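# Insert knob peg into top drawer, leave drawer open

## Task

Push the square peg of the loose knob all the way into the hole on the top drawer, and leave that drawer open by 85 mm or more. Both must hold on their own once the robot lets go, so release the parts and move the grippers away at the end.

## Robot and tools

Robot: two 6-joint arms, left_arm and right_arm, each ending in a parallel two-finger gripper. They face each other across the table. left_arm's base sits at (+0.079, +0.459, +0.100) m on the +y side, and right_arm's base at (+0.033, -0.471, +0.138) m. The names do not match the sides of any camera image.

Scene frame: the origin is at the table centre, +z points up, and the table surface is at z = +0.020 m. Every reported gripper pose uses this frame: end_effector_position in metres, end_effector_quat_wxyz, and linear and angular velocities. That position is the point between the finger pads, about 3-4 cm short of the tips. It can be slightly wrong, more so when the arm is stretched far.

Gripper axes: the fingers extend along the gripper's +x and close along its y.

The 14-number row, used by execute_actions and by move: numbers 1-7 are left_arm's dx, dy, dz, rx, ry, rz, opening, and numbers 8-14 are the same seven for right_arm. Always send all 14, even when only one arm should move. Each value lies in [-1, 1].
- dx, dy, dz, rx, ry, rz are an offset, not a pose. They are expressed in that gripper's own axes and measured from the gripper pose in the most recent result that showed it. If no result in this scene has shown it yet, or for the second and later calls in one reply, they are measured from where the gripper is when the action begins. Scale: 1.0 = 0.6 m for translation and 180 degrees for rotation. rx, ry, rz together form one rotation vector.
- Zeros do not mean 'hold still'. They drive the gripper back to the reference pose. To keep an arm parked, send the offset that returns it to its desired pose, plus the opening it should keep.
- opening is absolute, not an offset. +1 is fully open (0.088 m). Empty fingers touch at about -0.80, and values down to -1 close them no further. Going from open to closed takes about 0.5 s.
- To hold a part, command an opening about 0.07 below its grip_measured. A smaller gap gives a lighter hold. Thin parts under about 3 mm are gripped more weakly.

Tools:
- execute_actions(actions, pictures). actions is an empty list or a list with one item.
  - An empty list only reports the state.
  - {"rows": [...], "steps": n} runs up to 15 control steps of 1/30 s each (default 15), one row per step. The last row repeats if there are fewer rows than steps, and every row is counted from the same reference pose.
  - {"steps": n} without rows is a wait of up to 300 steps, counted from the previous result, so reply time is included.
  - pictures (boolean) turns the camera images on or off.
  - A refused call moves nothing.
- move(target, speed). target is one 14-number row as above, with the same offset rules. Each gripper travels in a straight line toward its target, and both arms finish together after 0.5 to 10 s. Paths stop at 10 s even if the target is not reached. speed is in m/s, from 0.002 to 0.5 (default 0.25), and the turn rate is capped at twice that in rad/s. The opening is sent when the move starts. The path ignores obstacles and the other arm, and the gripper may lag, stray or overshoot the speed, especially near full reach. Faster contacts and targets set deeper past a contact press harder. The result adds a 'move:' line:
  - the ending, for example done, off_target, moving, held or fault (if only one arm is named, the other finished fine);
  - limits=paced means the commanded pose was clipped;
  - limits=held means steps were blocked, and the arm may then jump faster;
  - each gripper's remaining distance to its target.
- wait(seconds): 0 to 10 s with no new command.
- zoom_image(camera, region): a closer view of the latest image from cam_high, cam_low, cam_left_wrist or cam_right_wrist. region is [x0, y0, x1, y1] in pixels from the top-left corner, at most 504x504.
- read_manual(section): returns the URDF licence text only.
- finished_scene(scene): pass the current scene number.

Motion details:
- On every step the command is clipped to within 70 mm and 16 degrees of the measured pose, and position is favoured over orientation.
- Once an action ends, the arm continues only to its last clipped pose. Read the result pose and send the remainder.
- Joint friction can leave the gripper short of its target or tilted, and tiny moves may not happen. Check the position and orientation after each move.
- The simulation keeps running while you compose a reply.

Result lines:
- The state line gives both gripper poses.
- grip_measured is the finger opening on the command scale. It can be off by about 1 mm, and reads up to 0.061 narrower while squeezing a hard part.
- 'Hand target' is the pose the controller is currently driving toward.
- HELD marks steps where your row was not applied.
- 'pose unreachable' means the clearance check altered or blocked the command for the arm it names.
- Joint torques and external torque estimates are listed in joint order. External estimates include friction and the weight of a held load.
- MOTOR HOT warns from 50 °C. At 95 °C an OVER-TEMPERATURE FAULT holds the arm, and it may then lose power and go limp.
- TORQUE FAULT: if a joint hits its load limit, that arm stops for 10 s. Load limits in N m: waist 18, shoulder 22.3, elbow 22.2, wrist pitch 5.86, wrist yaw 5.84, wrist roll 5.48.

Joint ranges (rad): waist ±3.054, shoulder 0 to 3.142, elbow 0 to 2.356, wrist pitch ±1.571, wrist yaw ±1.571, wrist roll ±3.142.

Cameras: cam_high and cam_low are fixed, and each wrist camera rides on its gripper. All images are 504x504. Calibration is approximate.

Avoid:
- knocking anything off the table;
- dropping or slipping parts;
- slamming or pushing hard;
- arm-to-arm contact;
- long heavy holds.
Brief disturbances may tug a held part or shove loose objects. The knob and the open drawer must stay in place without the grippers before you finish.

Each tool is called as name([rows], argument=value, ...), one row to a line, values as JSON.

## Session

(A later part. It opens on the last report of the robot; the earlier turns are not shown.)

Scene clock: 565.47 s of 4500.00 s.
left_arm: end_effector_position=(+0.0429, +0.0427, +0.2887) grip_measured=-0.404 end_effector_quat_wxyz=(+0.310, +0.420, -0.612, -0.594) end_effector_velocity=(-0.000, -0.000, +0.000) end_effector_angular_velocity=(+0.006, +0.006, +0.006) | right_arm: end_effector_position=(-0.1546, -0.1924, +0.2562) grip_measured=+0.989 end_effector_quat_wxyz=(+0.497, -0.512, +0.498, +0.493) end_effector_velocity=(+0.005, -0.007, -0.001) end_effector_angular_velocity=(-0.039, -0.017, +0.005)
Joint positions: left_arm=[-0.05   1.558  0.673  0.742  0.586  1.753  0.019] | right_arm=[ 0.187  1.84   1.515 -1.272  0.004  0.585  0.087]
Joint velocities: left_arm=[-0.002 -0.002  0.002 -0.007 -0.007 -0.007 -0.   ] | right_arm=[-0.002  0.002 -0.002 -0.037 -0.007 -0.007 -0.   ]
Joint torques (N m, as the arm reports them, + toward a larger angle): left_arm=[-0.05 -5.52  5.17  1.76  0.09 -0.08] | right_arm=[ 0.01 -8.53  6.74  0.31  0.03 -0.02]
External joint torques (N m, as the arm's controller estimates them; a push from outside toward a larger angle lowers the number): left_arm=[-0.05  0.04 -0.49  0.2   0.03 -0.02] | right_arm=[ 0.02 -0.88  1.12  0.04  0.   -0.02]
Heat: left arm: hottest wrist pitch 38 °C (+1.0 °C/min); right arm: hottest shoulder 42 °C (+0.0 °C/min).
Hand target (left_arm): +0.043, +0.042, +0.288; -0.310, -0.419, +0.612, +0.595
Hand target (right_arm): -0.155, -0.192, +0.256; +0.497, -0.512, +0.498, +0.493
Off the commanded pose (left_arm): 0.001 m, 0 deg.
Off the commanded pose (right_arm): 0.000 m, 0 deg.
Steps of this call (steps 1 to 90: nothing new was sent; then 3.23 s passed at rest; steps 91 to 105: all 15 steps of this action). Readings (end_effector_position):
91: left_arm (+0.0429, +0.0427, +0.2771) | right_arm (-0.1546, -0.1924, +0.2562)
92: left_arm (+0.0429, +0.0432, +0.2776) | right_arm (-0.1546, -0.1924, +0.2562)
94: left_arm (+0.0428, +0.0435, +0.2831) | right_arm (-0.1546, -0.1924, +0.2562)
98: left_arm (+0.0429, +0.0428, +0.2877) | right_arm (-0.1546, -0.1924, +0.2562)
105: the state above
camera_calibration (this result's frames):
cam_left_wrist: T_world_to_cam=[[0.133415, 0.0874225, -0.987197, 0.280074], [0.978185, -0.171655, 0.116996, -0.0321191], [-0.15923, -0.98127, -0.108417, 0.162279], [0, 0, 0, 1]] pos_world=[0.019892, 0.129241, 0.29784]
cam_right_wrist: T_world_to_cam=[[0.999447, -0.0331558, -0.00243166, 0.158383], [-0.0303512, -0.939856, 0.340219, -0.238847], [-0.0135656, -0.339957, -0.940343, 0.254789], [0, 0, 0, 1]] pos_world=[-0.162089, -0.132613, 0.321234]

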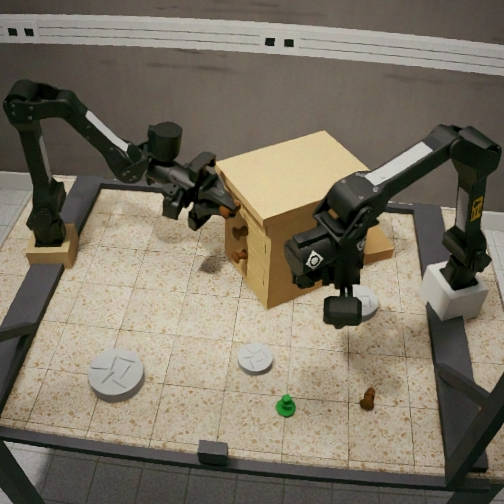

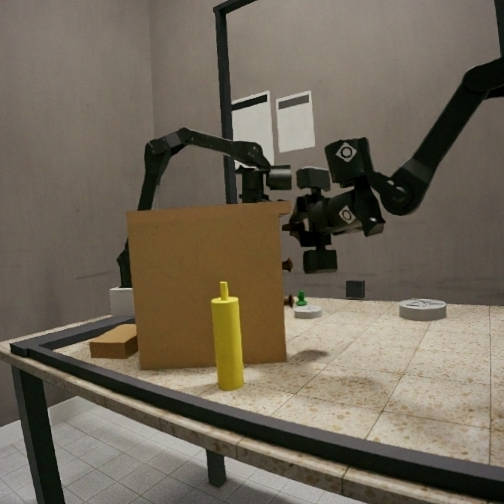

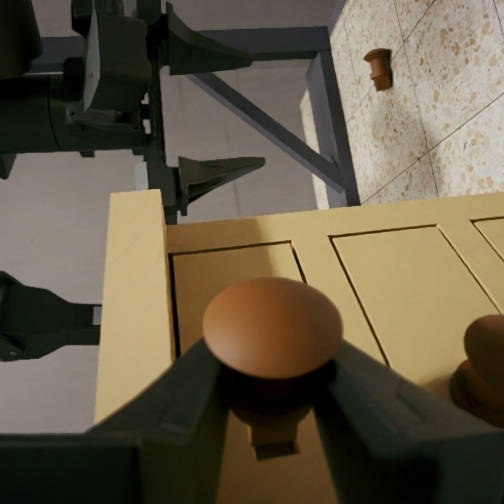

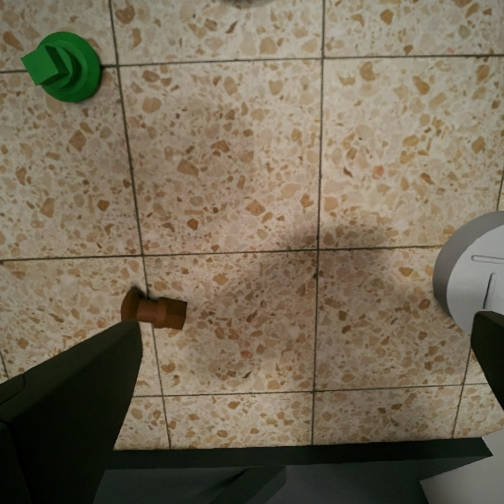

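move(target=[0.005,-0.0053,-0.0085,0,0,0,-0.65,0,0,0,0,0,0,1], speed=0.02)

zoom_image(camera="cam_left_wrist", region=[180,360,380,504])

zoom_image(camera="cam_low", region=[250,190,330,270])

Scene clock: 572.53 s of 4500.00 s.
left_arm: end_effector_position=(+0.0449, +0.0411, +0.2836) grip_measured=-0.404 end_effector_quat_wxyz=(+0.309, +0.421, -0.609, -0.597) end_effector_velocity=(-0.002, +0.000, -0.001) end_effector_angular_velocity=(+0.010, +0.008, -0.009) | right_arm: end_effector_position=(-0.1546, -0.1924, +0.2562) grip_measured=+0.989 end_effector_quat_wxyz=(+0.497, -0.512, +0.498, +0.493) end_effector_velocity=(-0.001, +0.001, +0.000) end_effector_angular_velocity=(+0.002, +0.010, -0.010)
Joint positions: left_arm=[-0.044  1.575  0.673  0.75   0.591  1.753  0.019] | right_arm=[ 0.187  1.84   1.515 -1.272  0.004  0.585  0.087]
Joint velocities: left_arm=[-0.002  0.002  0.002 -0.007  0.007 -0.007  0.   ] | right_arm=[-0.002 -0.002 -0.002  0.007 -0.007  0.007  0.   ]
Joint torques (N m, as the arm reports them, + toward a larger angle): left_arm=[ 0.3  -4.67  6.38  1.82  0.26  0.02] | right_arm=[ 0.05 -8.56  6.76  0.32  0.02  0.  ]
External joint torques (N m, as the arm's controller estimates them; a push from outside toward a larger angle lowers the number): left_arm=[0.32 1.01 0.72 0.26 0.19 0.07] | right_arm=[ 0.09 -0.92  1.1   0.01 -0.01 -0.01]
Heat: left arm: hottest wrist pitch 39 °C (+2.0 °C/min); right arm: hottest shoulder 42 °C (+0.0 °C/min).
Hand target (left_arm): +0.046, +0.038, +0.286; -0.310, -0.419, +0.612, +0.594
Hand target (right_arm): -0.155, -0.192, +0.256; +0.497, -0.512, +0.498, +0.493
Off the commanded pose (left_arm): 0.004 m, 1 deg.
Off the commanded pose (right_arm): 0.000 m, 0 deg.
After step 90, 3.33 s passed at rest.
move: done
camera_calibration (this result's frames):
cam_left_wrist: T_world_to_cam=[[0.131634, 0.0961031, -0.986629, 0.274464], [0.978586, -0.171484, 0.113857, -0.0328528], [-0.158249, -0.980488, -0.116618, 0.162745], [0, 0, 0, 1]] pos_world=[0.0217746, 0.127559, 0.293513]
cam_right_wrist: T_world_to_cam=[[0.999447, -0.0331558, -0.00243166, 0.158383], [-0.0303512, -0.939856, 0.340219, -0.238847], [-0.0135656, -0.339957, -0.940343, 0.254789], [0, 0, 0, 1]] pos_world=[-0.162089, -0.132613, 0.321234]

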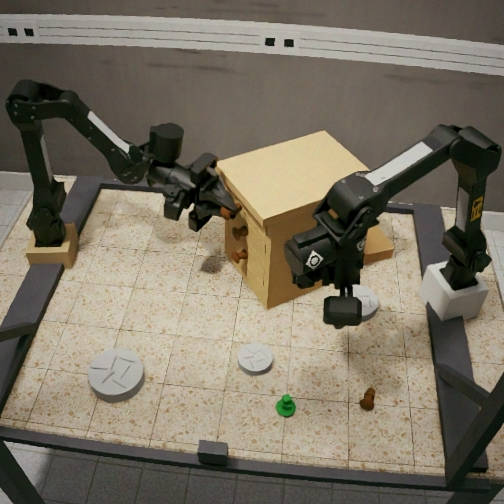

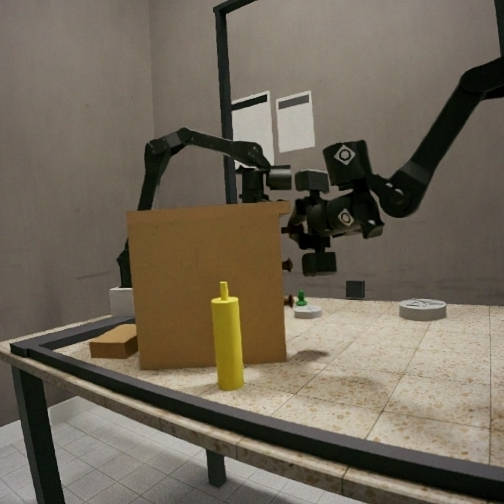

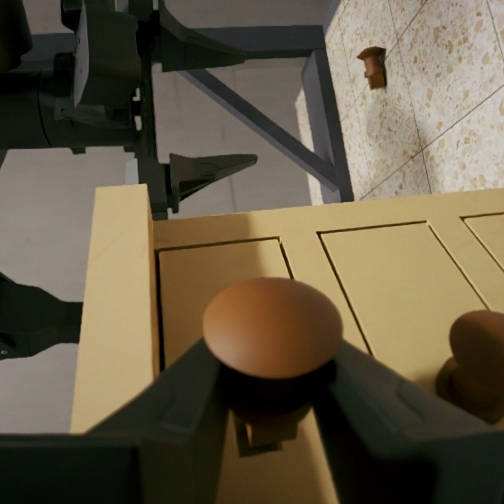

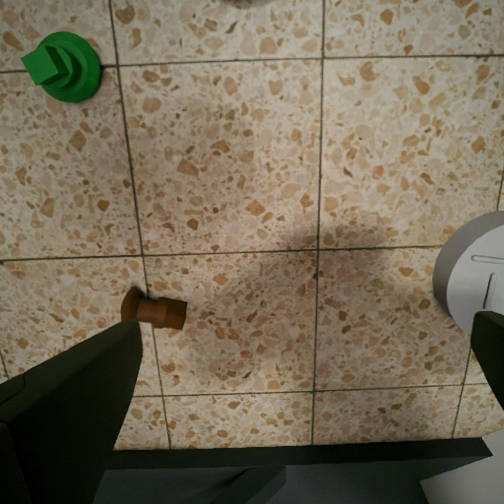

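Region (180, 360, 380, 504) of cam_left_wrist's 504x504 image, scaled by 2.520, with more detail than that image has; it fills the top 363 rows of this view, and the rest is white.

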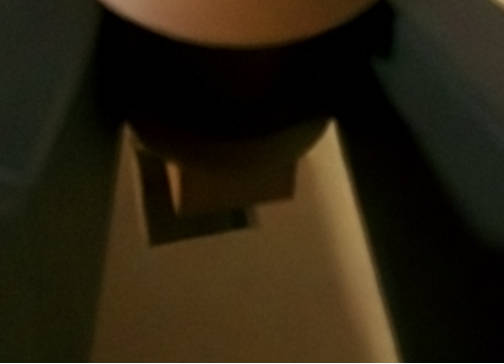

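Region (250, 190, 330, 270) of cam_low's 504x504 image, scaled by 6.300, with more detail than that image has.

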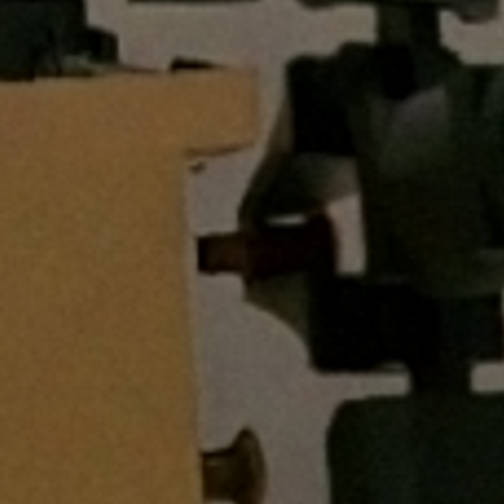

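execute_actions([
  {"rows":[[-0.006,0.05,-0.005,0,0,0,-0.65,0,0,0,0,0,0,1],[-0.006,0.05,-0.005,0,0,0,-0.65,0,0,0,0,0,0,1],[-0.001,0.008,-0.001,0,0,0,-0.65,0,0,0,0,0,0,1]],"steps":15},
])

zoom_image(camera="cam_left_wrist", region=[180,360,380,504])

Scene clock: 581.20 s of 4500.00 s.
left_arm: end_effector_position=(+0.0451, +0.0406, +0.2883) grip_measured=-0.404 end_effector_quat_wxyz=(+0.308, +0.421, -0.608, -0.598) end_effector_velocity=(-0.002, +0.001, -0.003) end_effector_angular_velocity=(+0.022, +0.022, -0.007) | right_arm: end_effector_position=(-0.1546, -0.1924, +0.2562) grip_measured=+0.989 end_effector_quat_wxyz=(+0.497, -0.512, +0.498, +0.493) end_effector_velocity=(+0.002, -0.003, -0.001) end_effector_angular_velocity=(-0.014, -0.001, +0.005)
Joint positions: left_arm=[-0.044  1.563  0.687  0.721  0.591  1.753  0.019] | right_arm=[ 0.187  1.84   1.515 -1.272  0.004  0.585  0.087]
Joint velocities: left_arm=[-0.002  0.002 -0.002 -0.007  0.007 -0.022 -0.   ] | right_arm=[-0.002 -0.002 -0.007 -0.007 -0.007 -0.007  0.   ]
Joint torques (N m, as the arm reports them, + toward a larger angle): left_arm=[ 0.03 -5.85  5.1   1.81  0.06 -0.07] | right_arm=[ 0.06 -8.54  6.73  0.3   0.03 -0.01]
External joint torques (N m, as the arm's controller estimates them; a push from outside toward a larger angle lowers the number): left_arm=[ 0.03 -0.25 -0.59  0.26 -0.01 -0.02] | right_arm=[ 0.06 -0.96  1.17  0.03  0.   -0.01]
Heat: left arm: hottest wrist pitch 39 °C (+1.0 °C/min); right arm: hottest shoulder 42 °C (+0.0 °C/min).
Hand target (left_arm): +0.045, +0.041, +0.288; -0.309, -0.421, +0.609, +0.597
Hand target (right_arm): -0.155, -0.192, +0.256; +0.497, -0.512, +0.498, +0.493
Off the commanded pose (left_arm): 0.001 m, 0 deg.
Off the commanded pose (right_arm): 0.000 m, 0 deg.
Steps of this call (steps 1 to 90: nothing new was sent; then 5.17 s passed at rest; steps 91 to 105: all 15 steps of this action). Readings (end_effector_position):
91: left_arm (+0.0450, +0.0410, +0.2836) | right_arm (-0.1546, -0.1924, +0.2562)
92: left_arm (+0.0450, +0.0412, +0.2837) | right_arm (-0.1546, -0.1924, +0.2562)
94: left_arm (+0.0450, +0.0409, +0.2863) | right_arm (-0.1546, -0.1924, +0.2562)
98: left_arm (+0.0450, +0.0408, +0.2870) | right_arm (-0.1546, -0.1924, +0.2562)
105: the state above
camera_calibration (this result's frames):
cam_left_wrist: T_world_to_cam=[[0.131216, 0.0990858, -0.98639, 0.278969], [0.978634, -0.171822, 0.112924, -0.0333847], [-0.158294, -0.980132, -0.119515, 0.163572], [0, 0, 0, 1]] pos_world=[0.0219588, 0.126944, 0.298491]
cam_right_wrist: T_world_to_cam=[[0.999447, -0.0331558, -0.00243166, 0.158383], [-0.0303512, -0.939856, 0.340219, -0.238847], [-0.0135656, -0.339957, -0.940343, 0.254789], [0, 0, 0, 1]] pos_world=[-0.162089, -0.132613, 0.321234]

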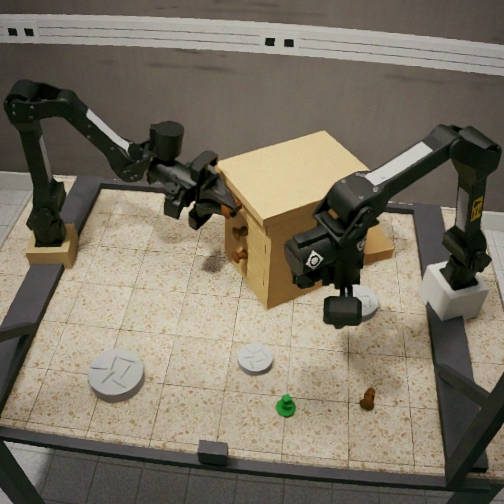

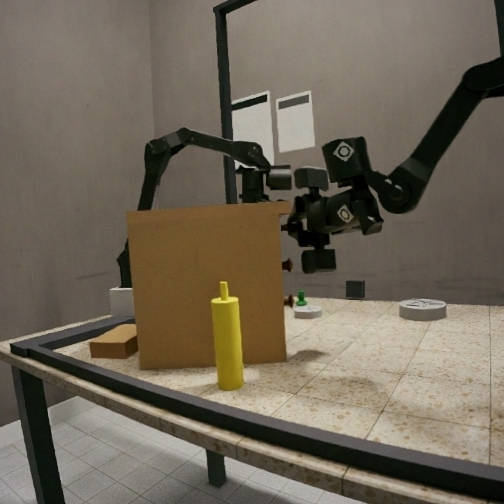

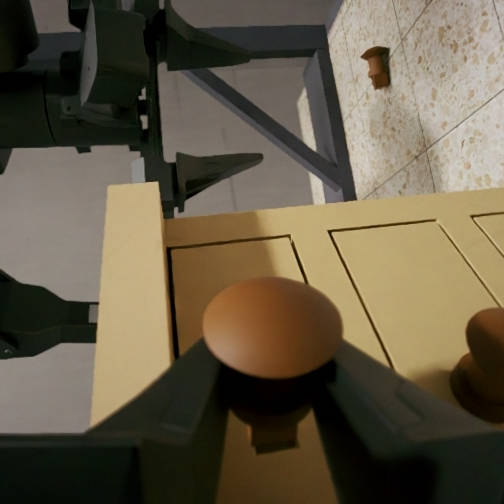

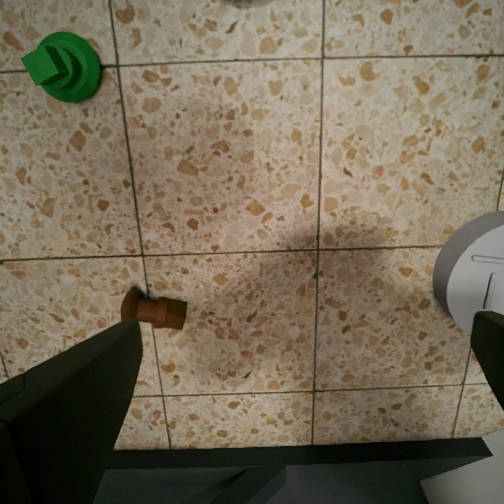

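Region (180, 360, 380, 504) of cam_left_wrist's 504x504 image, scaled by 2.520, with more detail than that image has; it fills the top 363 rows of this view, and the rest is white.

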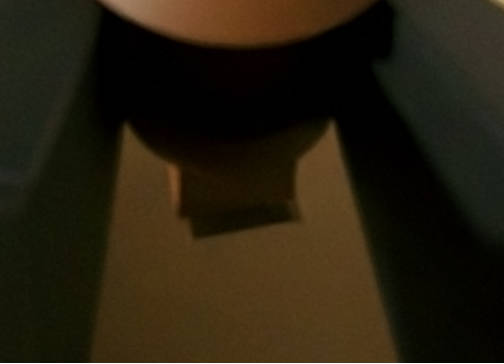

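zoom_image(camera="cam_left_wrist", region=[235,410,315,470])

Region (235, 410, 315, 470) of cam_left_wrist's 504x504 image, scaled by 6.300, with more detail than that image has; it fills the top 378 rows of this view, and the rest is white.

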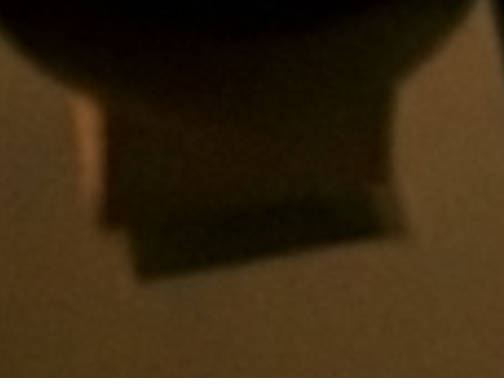

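move(target=[0.0029,-0.002,-0.006,-0.0058,0,0.0126,-0.65,0,0,0,0,0,0,1], speed=0.02)

zoom_image(camera="cam_left_wrist", region=[215,400,335,490])

Scene clock: 592.47 s of 4500.00 s.
left_arm: end_effector_position=(+0.0466, +0.0368, +0.2935) grip_measured=-0.404 end_effector_quat_wxyz=(+0.326, +0.406, -0.616, -0.592) end_effector_velocity=(-0.000, +0.000, -0.002) end_effector_angular_velocity=(+0.006, +0.006, +0.005) | right_arm: end_effector_position=(-0.1546, -0.1924, +0.2562) grip_measured=+0.989 end_effector_quat_wxyz=(+0.497, -0.512, +0.498, +0.493) end_effector_velocity=(+0.001, +0.002, +0.000) end_effector_angular_velocity=(+0.002, +0.010, -0.000)
Joint positions: left_arm=[-0.038  1.591  0.685  0.811  0.602  1.713  0.019] | right_arm=[ 0.187  1.84   1.515 -1.272  0.004  0.585  0.087]
Joint velocities: left_arm=[-0.002  0.002 -0.007  0.007 -0.007 -0.007 -0.   ] | right_arm=[-0.007 -0.002 -0.002  0.007 -0.007 -0.007 -0.   ]
Joint torques (N m, as the arm reports them, + toward a larger angle): left_arm=[ 0.31 -4.69  4.22  1.83  0.18 -0.14] | right_arm=[ 0.06 -8.58  6.75  0.31  0.03 -0.01]
External joint torques (N m, as the arm's controller estimates them; a push from outside toward a larger angle lowers the number): left_arm=[ 0.34  1.07 -1.38  0.28  0.13 -0.09] | right_arm=[ 0.1  -0.93  1.11  0.02  0.   -0.01]
Heat: left arm: hottest wrist pitch 39 °C (+1.0 °C/min); right arm: hottest shoulder 42 °C (+0.0 °C/min).
Hand target (left_arm): +0.048, +0.037, +0.287; -0.324, -0.406, +0.611, +0.597
Hand target (right_arm): -0.155, -0.192, +0.256; +0.497, -0.512, +0.498, +0.493
Off the commanded pose (left_arm): 0.006 m, 1 deg.
Off the commanded pose (right_arm): 0.000 m, 0 deg.
After step 90, 6.97 s passed at rest.
move: done
camera_calibration (this result's frames):
cam_left_wrist: T_world_to_cam=[[0.102112, 0.058875, -0.993029, 0.289072], [0.981515, -0.168396, 0.0909442, -0.029898], [-0.161868, -0.98396, -0.074982, 0.148004], [0, 0, 0, 1]] pos_world=[0.0237846, 0.123576, 0.300874]
cam_right_wrist: T_world_to_cam=[[0.999447, -0.0331558, -0.00243166, 0.158383], [-0.0303512, -0.939856, 0.340219, -0.238847], [-0.0135656, -0.339957, -0.940343, 0.254789], [0, 0, 0, 1]] pos_world=[-0.162089, -0.132613, 0.321234]

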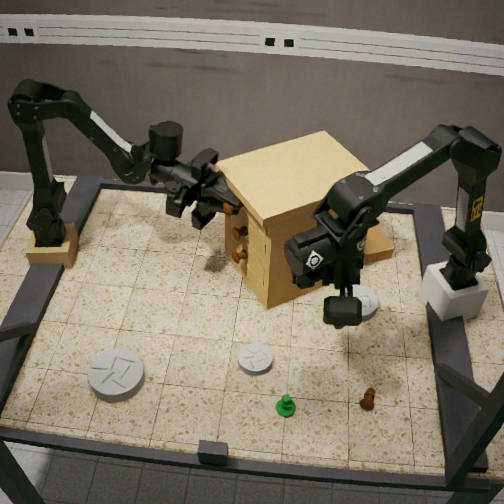

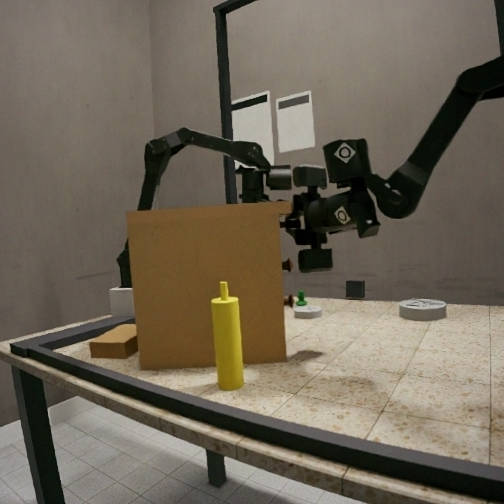

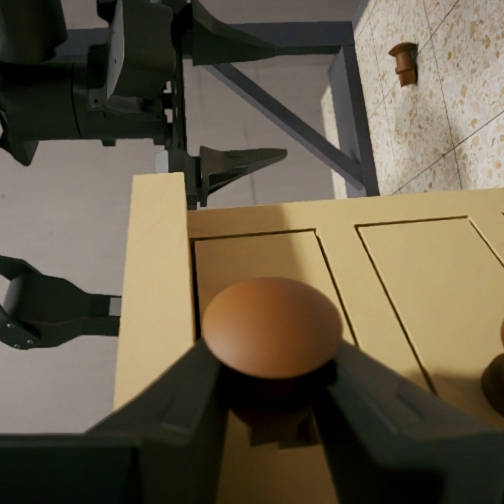

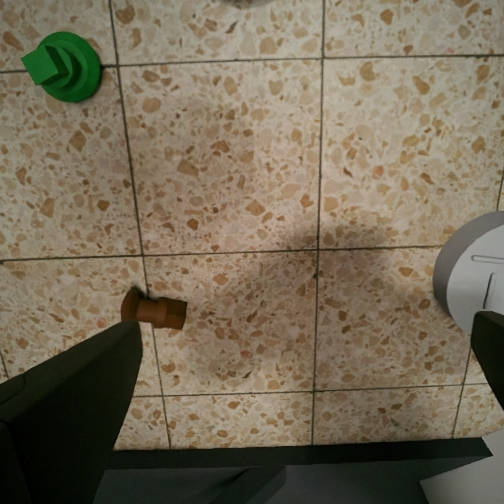

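Region (215, 400, 335, 490) of cam_left_wrist's 504x504 image, scaled by 4.200, with more detail than that image has; it fills the top 378 rows of this view, and the rest is white.

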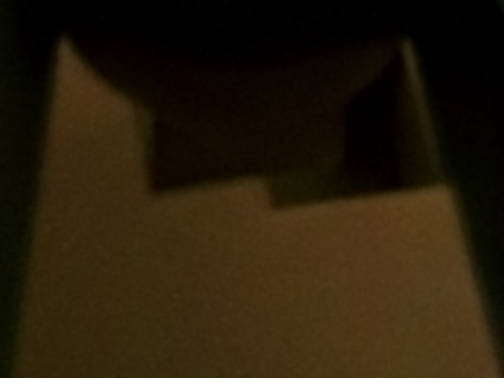

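execute_actions([
  {"rows":[[0.003,-0.04,0.003,0,0,0,-0.65,0,0,0,0,0,0,1],[0.003,-0.04,0.003,0,0,0,-0.65,0,0,0,0,0,0,1],[0.001,-0.011,0.001,0,0,0,-0.65,0,0,0,0,0,0,1]],"steps":15},
])

zoom_image(camera="cam_left_wrist", region=[215,400,335,490])

Scene clock: 598.27 s of 4500.00 s.
left_arm: end_effector_position=(+0.0466, +0.0368, +0.2859) grip_measured=-0.404 end_effector_quat_wxyz=(+0.325, +0.406, -0.615, -0.593) end_effector_velocity=(-0.000, +0.002, -0.006) end_effector_angular_velocity=(+0.030, +0.009, +0.005) | right_arm: end_effector_position=(-0.1546, -0.1924, +0.2562) grip_measured=+0.989 end_effector_quat_wxyz=(+0.497, -0.512, +0.498, +0.493) end_effector_velocity=(-0.001, -0.003, +0.000) end_effector_angular_velocity=(-0.019, +0.015, +0.034)
Joint positions: left_arm=[-0.038  1.613  0.671  0.845  0.602  1.712  0.019] | right_arm=[ 0.187  1.84   1.515 -1.272  0.004  0.585  0.087]
Joint velocities: left_arm=[-0.002 -0.002 -0.007 -0.022 -0.007 -0.007 -0.   ] | right_arm=[-0.002 -0.002 -0.002 -0.007 -0.022 -0.037 -0.   ]
Joint torques (N m, as the arm reports them, + toward a larger angle): left_arm=[-0.14 -5.98  5.12  1.49  0.01 -0.02] | right_arm=[ 0.01 -8.53  6.76  0.32  0.03 -0.01]
External joint torques (N m, as the arm's controller estimates them; a push from outside toward a larger angle lowers the number): left_arm=[-0.14 -0.31 -0.26 -0.01 -0.03  0.03] | right_arm=[-0.02 -0.86  1.1   0.03  0.01 -0.01]
Heat: left arm: hottest wrist pitch 39 °C (+1.0 °C/min); right arm: hottest shoulder 42 °C (+0.0 °C/min).
Hand target (left_arm): +0.046, +0.037, +0.287; -0.326, -0.406, +0.616, +0.592
Hand target (right_arm): -0.155, -0.192, +0.256; +0.497, -0.512, +0.498, +0.493
Off the commanded pose (left_arm): 0.001 m, 0 deg.
Off the commanded pose (right_arm): 0.000 m, 0 deg.
Steps of this call (steps 1 to 90: nothing new was sent; then 2.30 s passed at rest; steps 91 to 105: all 15 steps of this action). Readings (end_effector_position):
91: left_arm (+0.0466, +0.0366, +0.2928) | right_arm (-0.1546, -0.1924, +0.2562)
92: left_arm (+0.0466, +0.0365, +0.2918) | right_arm (-0.1546, -0.1924, +0.2562)
94: left_arm (+0.0466, +0.0366, +0.2875) | right_arm (-0.1546, -0.1924, +0.2562)
98: left_arm (+0.0466, +0.0368, +0.2865) | right_arm (-0.1546, -0.1924, +0.2562)
105: the state above
camera_calibration (this result's frames):
cam_left_wrist: T_world_to_cam=[[0.1012, 0.0611079, -0.992988, 0.281521], [0.981608, -0.168539, 0.0896686, -0.0288405], [-0.161877, -0.983799, -0.0770402, 0.148037], [0, 0, 0, 1]] pos_world=[0.023784, 0.123575, 0.293537]
cam_right_wrist: T_world_to_cam=[[0.999447, -0.0331558, -0.00243166, 0.158383], [-0.0303512, -0.939856, 0.340219, -0.238847], [-0.0135656, -0.339957, -0.940343, 0.254789], [0, 0, 0, 1]] pos_world=[-0.162089, -0.132613, 0.321234]

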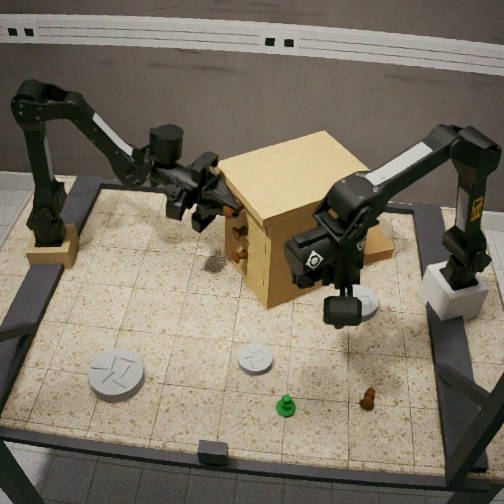

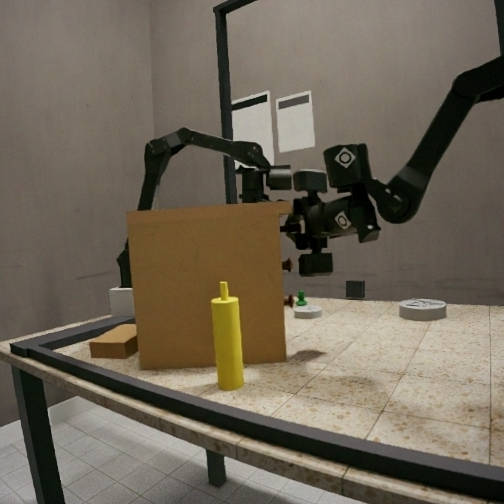

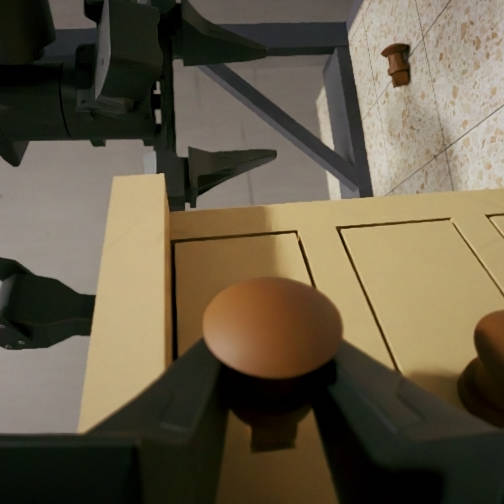

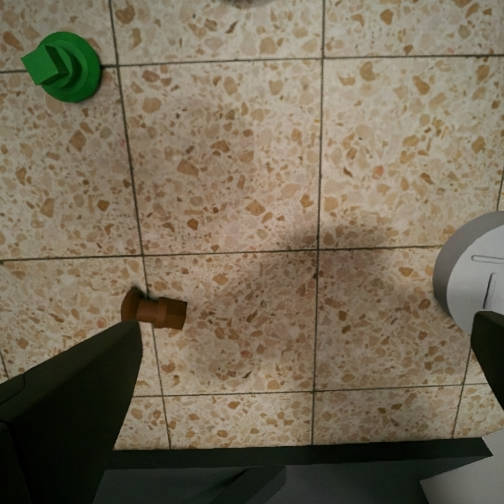

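Region (215, 400, 335, 490) of cam_left_wrist's 504x504 image, scaled by 4.200, with more detail than that image has; it fills the top 378 rows of this view, and the rest is white.

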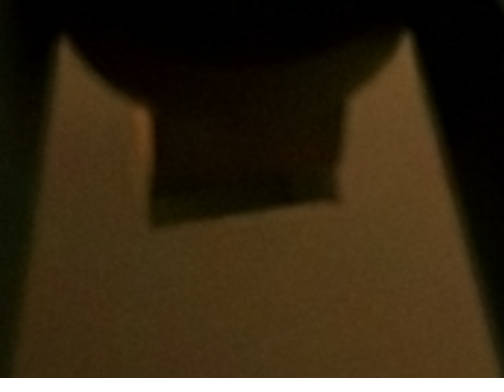

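execute_actions([
  {"rows":[[0.013,-0.001,-0.027,0,0,0,-0.65,0,0,0,0,0,0,1],[0.013,-0.001,-0.027,0,0,0,-0.65,0,0,0,0,0,0,1],[0.003,0,-0.0063,0,0,0,-0.65,0,0,0,0,0,0,1]],"steps":15},
])

zoom_image(camera="cam_left_wrist", region=[215,400,335,490])

Scene clock: 603.37 s of 4500.00 s.
left_arm: end_effector_position=(+0.0498, +0.0335, +0.2857) grip_measured=-0.404 end_effector_quat_wxyz=(+0.326, +0.406, -0.614, -0.593) end_effector_velocity=(+0.002, -0.000, -0.004) end_effector_angular_velocity=(+0.025, +0.007, +0.020) | right_arm: end_effector_position=(-0.1546, -0.1924, +0.2562) grip_measured=+0.989 end_effector_quat_wxyz=(+0.497, -0.512, +0.498, +0.493) end_effector_velocity=(+0.003, -0.005, +0.000) end_effector_angular_velocity=(-0.022, -0.006, +0.005)
Joint positions: left_arm=[-0.029  1.627  0.685  0.842  0.611  1.712  0.019] | right_arm=[ 0.187  1.84   1.515 -1.272  0.004  0.585  0.087]
Joint velocities: left_arm=[-0.002 -0.002 -0.002 -0.022 -0.022 -0.007 -0.   ] | right_arm=[-0.002 -0.002 -0.002 -0.022 -0.007 -0.007 -0.   ]
Joint torques (N m, as the arm reports them, + toward a larger angle): left_arm=[-0.25 -5.97  4.88  1.57  0.   -0.02] | right_arm=[ 0.04 -8.59  6.76  0.32  0.02 -0.02]
External joint torques (N m, as the arm's controller estimates them; a push from outside toward a larger angle lowers the number): left_arm=[-0.26 -0.13 -0.57  0.05 -0.04  0.03] | right_arm=[ 0.08 -0.89  1.11  0.05 -0.01 -0.02]
Heat: left arm: hottest wrist pitch 39 °C (+1.0 °C/min); right arm: hottest shoulder 42 °C (+0.0 °C/min).
Hand target (left_arm): +0.049, +0.033, +0.286; -0.325, -0.406, +0.615, +0.593
Hand target (right_arm): -0.155, -0.192, +0.256; +0.497, -0.512, +0.498, +0.493
Off the commanded pose (left_arm): 0.001 m, 0 deg.
Off the commanded pose (right_arm): 0.000 m, 0 deg.
Steps of this call (steps 1 to 90: nothing new was sent; then 1.60 s passed at rest; steps 91 to 105: all 15 steps of this action). Readings (end_effector_position):
91: left_arm (+0.0469, +0.0361, +0.2857) | right_arm (-0.1546, -0.1924, +0.2562)
92: left_arm (+0.0479, +0.0346, +0.2857) | right_arm (-0.1546, -0.1924, +0.2562)
94: left_arm (+0.0498, +0.0335, +0.2858) | right_arm (-0.1546, -0.1924, +0.2562)
98: left_arm (+0.0498, +0.0335, +0.2857) | right_arm (-0.1546, -0.1924, +0.2562)
105: the state above
camera_calibration (this result's frames):
cam_left_wrist: T_world_to_cam=[[0.100074, 0.0629165, -0.992989, 0.281157], [0.981778, -0.16828, 0.0882814, -0.032124], [-0.161546, -0.983729, -0.0786104, 0.145696], [0, 0, 0, 1]] pos_world=[0.0269389, 0.12023, 0.293475]
cam_right_wrist: T_world_to_cam=[[0.999447, -0.0331558, -0.00243166, 0.158383], [-0.0303512, -0.939856, 0.340219, -0.238847], [-0.0135656, -0.339957, -0.940343, 0.254789], [0, 0, 0, 1]] pos_world=[-0.162089, -0.132613, 0.321234]

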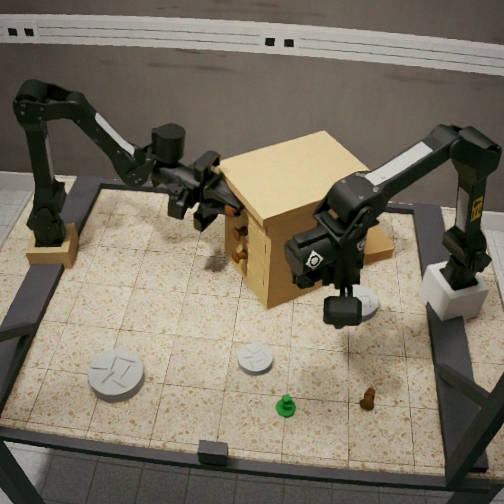

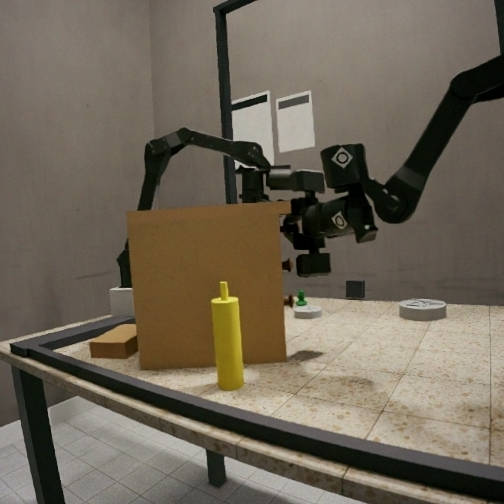

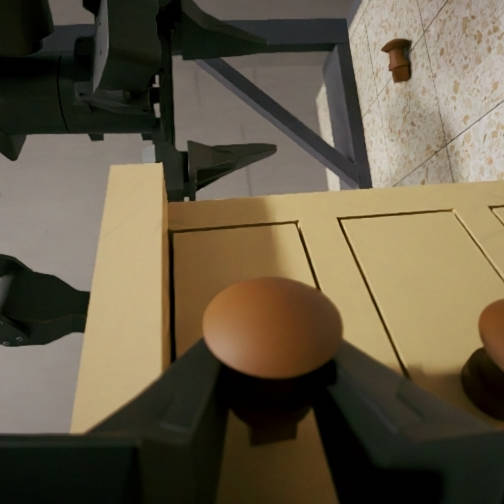

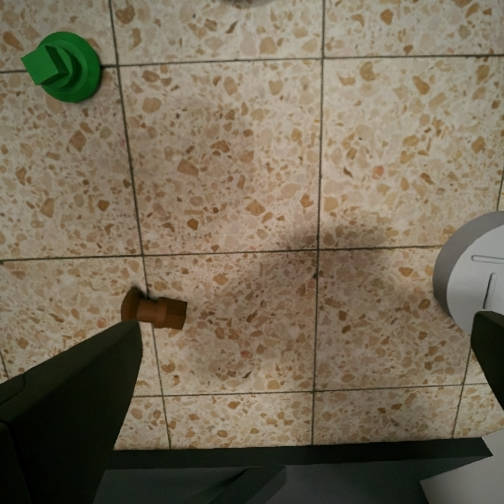

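Region (215, 400, 335, 490) of cam_left_wrist's 504x504 image, scaled by 4.200, with more detail than that image has; it fills the top 378 rows of this view, and the rest is white.

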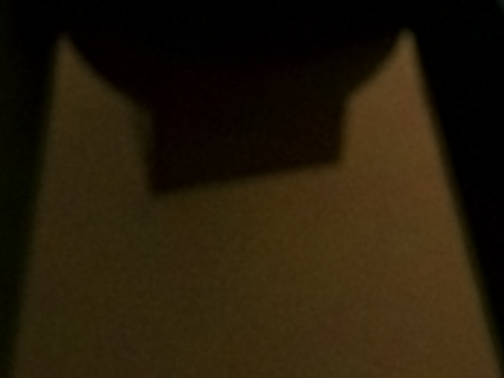

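zoom_image(camera="cam_low", region=[250,190,330,270])

zoom_image(camera="cam_high", region=[200,180,260,240])

Region (250, 190, 330, 270) of cam_low's 504x504 image, scaled by 6.300, with more detail than that image has.

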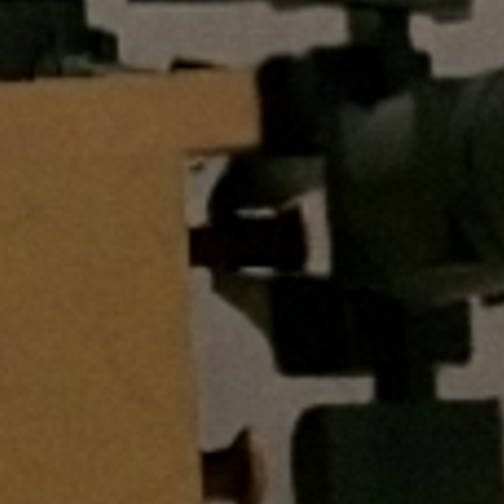

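Region (200, 180, 260, 240) of cam_high's 504x504 image, scaled by 8.400, with more detail than that image has.

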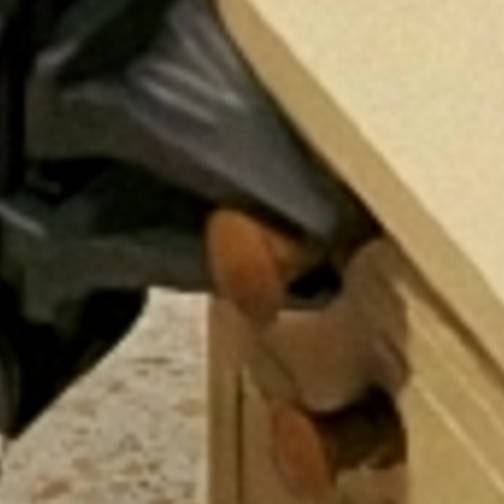

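execute_actions([
  {"rows":[[0.013,-0.001,-0.027,0,0,0,-0.65,0,0,0,0,0,0,1],[0.013,-0.001,-0.027,0,0,0,-0.65,0,0,0,0,0,0,1],[0.003,0,-0.0063,0,0,0,-0.65,0,0,0,0,0,0,1]],"steps":15},
])

zoom_image(camera="cam_left_wrist", region=[215,400,335,490])

Scene clock: 609.30 s of 4500.00 s.
left_arm: end_effector_position=(+0.0494, +0.0319, +0.2848) grip_measured=-0.404 end_effector_quat_wxyz=(+0.321, +0.402, -0.616, -0.596) end_effector_velocity=(-0.002, +0.001, -0.004) end_effector_angular_velocity=(+0.032, +0.022, +0.002) | right_arm: end_effector_position=(-0.1546, -0.1924, +0.2562) grip_measured=+0.989 end_effector_quat_wxyz=(+0.497, -0.512, +0.498, +0.493) end_effector_velocity=(-0.001, +0.000, +0.000) end_effector_angular_velocity=(-0.006, +0.022, -0.001)
Joint positions: left_arm=[-0.025  1.638  0.695  0.839  0.629  1.715  0.019] | right_arm=[ 0.187  1.84   1.515 -1.272  0.004  0.585  0.087]
Joint velocities: left_arm=[-0.007 -0.002 -0.002 -0.022 -0.007 -0.022 -0.   ] | right_arm=[-0.007 -0.002 -0.002  0.007 -0.022 -0.007 -0.   ]
Joint torques (N m, as the arm reports them, + toward a larger angle): left_arm=[ 0.17 -5.89  5.33  1.59 -0.36 -0.08] | right_arm=[ 0.03 -8.56  6.74  0.3   0.02 -0.02]
External joint torques (N m, as the arm's controller estimates them; a push from outside toward a larger angle lowers the number): left_arm=[ 0.18  0.03 -0.11  0.07 -0.4  -0.03] | right_arm=[ 0.1  -0.91  1.07  0.    0.   -0.02]
Heat: left arm: hottest wrist pitch 39 °C (+0.0 °C/min); right arm: hottest shoulder 42 °C (+0.0 °C/min).
Hand target (left_arm): +0.052, +0.030, +0.286; -0.326, -0.406, +0.614, +0.593
Hand target (right_arm): -0.155, -0.192, +0.256; +0.497, -0.512, +0.498, +0.493
Off the commanded pose (left_arm): 0.004 m, 1 deg.
Off the commanded pose (right_arm): 0.000 m, 0 deg.
Steps of this call (steps 1 to 90: nothing new was sent; then 2.43 s passed at rest; steps 91 to 105: all 15 steps of this action). Readings (end_effector_position):
91: left_arm (+0.0500, +0.0328, +0.2855) | right_arm (-0.1546, -0.1924, +0.2562)
92: left_arm (+0.0497, +0.0321, +0.2855) | right_arm (-0.1546, -0.1924, +0.2562)
94: left_arm (+0.0493, +0.0320, +0.2849) | right_arm (-0.1546, -0.1924, +0.2562)
98: left_arm (+0.0494, +0.0319, +0.2848) | right_arm (-0.1546, -0.1924, +0.2562)
105: the state above
camera_calibration (this result's frames):
cam_left_wrist: T_world_to_cam=[[0.101002, 0.0637569, -0.992841, 0.280298], [0.979278, -0.182448, 0.0879064, -0.0312408], [-0.175537, -0.981146, -0.0808633, 0.145278], [0, 0, 0, 1]] pos_world=[0.0277843, 0.118968, 0.292785]
cam_right_wrist: T_world_to_cam=[[0.999447, -0.0331558, -0.00243166, 0.158383], [-0.0303512, -0.939856, 0.340219, -0.238847], [-0.0135656, -0.339957, -0.940343, 0.254789], [0, 0, 0, 1]] pos_world=[-0.162089, -0.132613, 0.321234]

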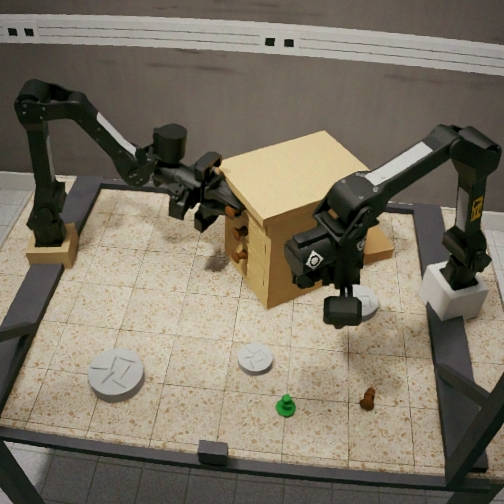

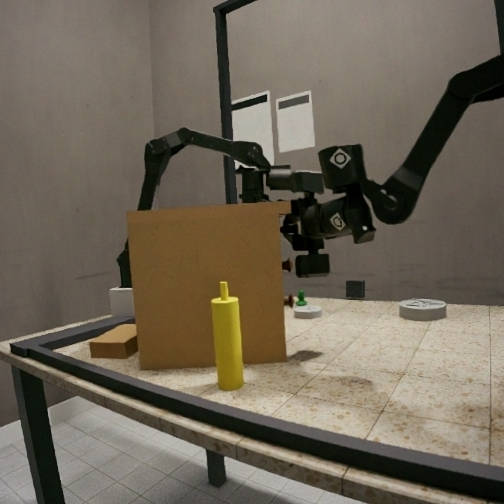

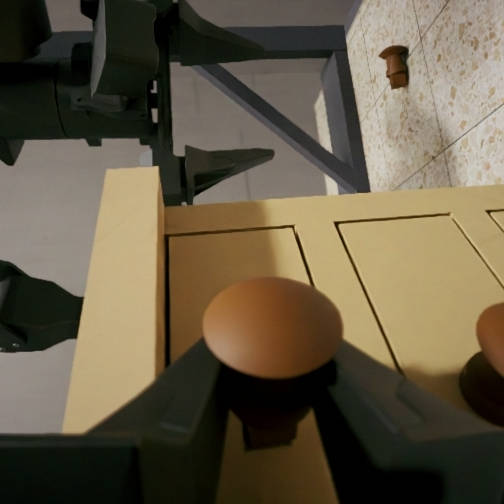

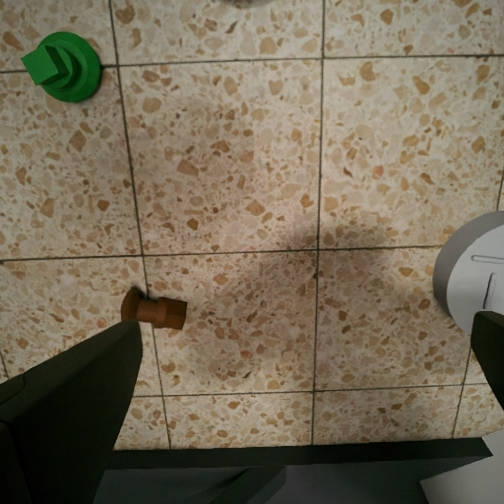

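Region (215, 400, 335, 490) of cam_left_wrist's 504x504 image, scaled by 4.200, with more detail than that image has; it fills the top 378 rows of this view, and the rest is white.

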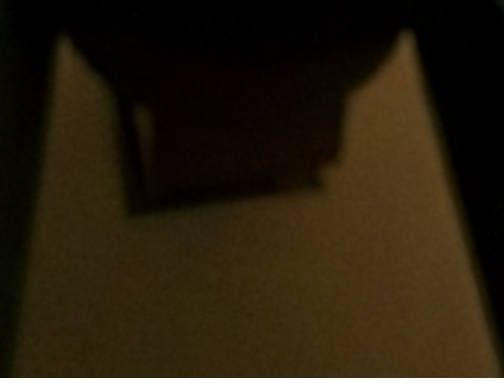

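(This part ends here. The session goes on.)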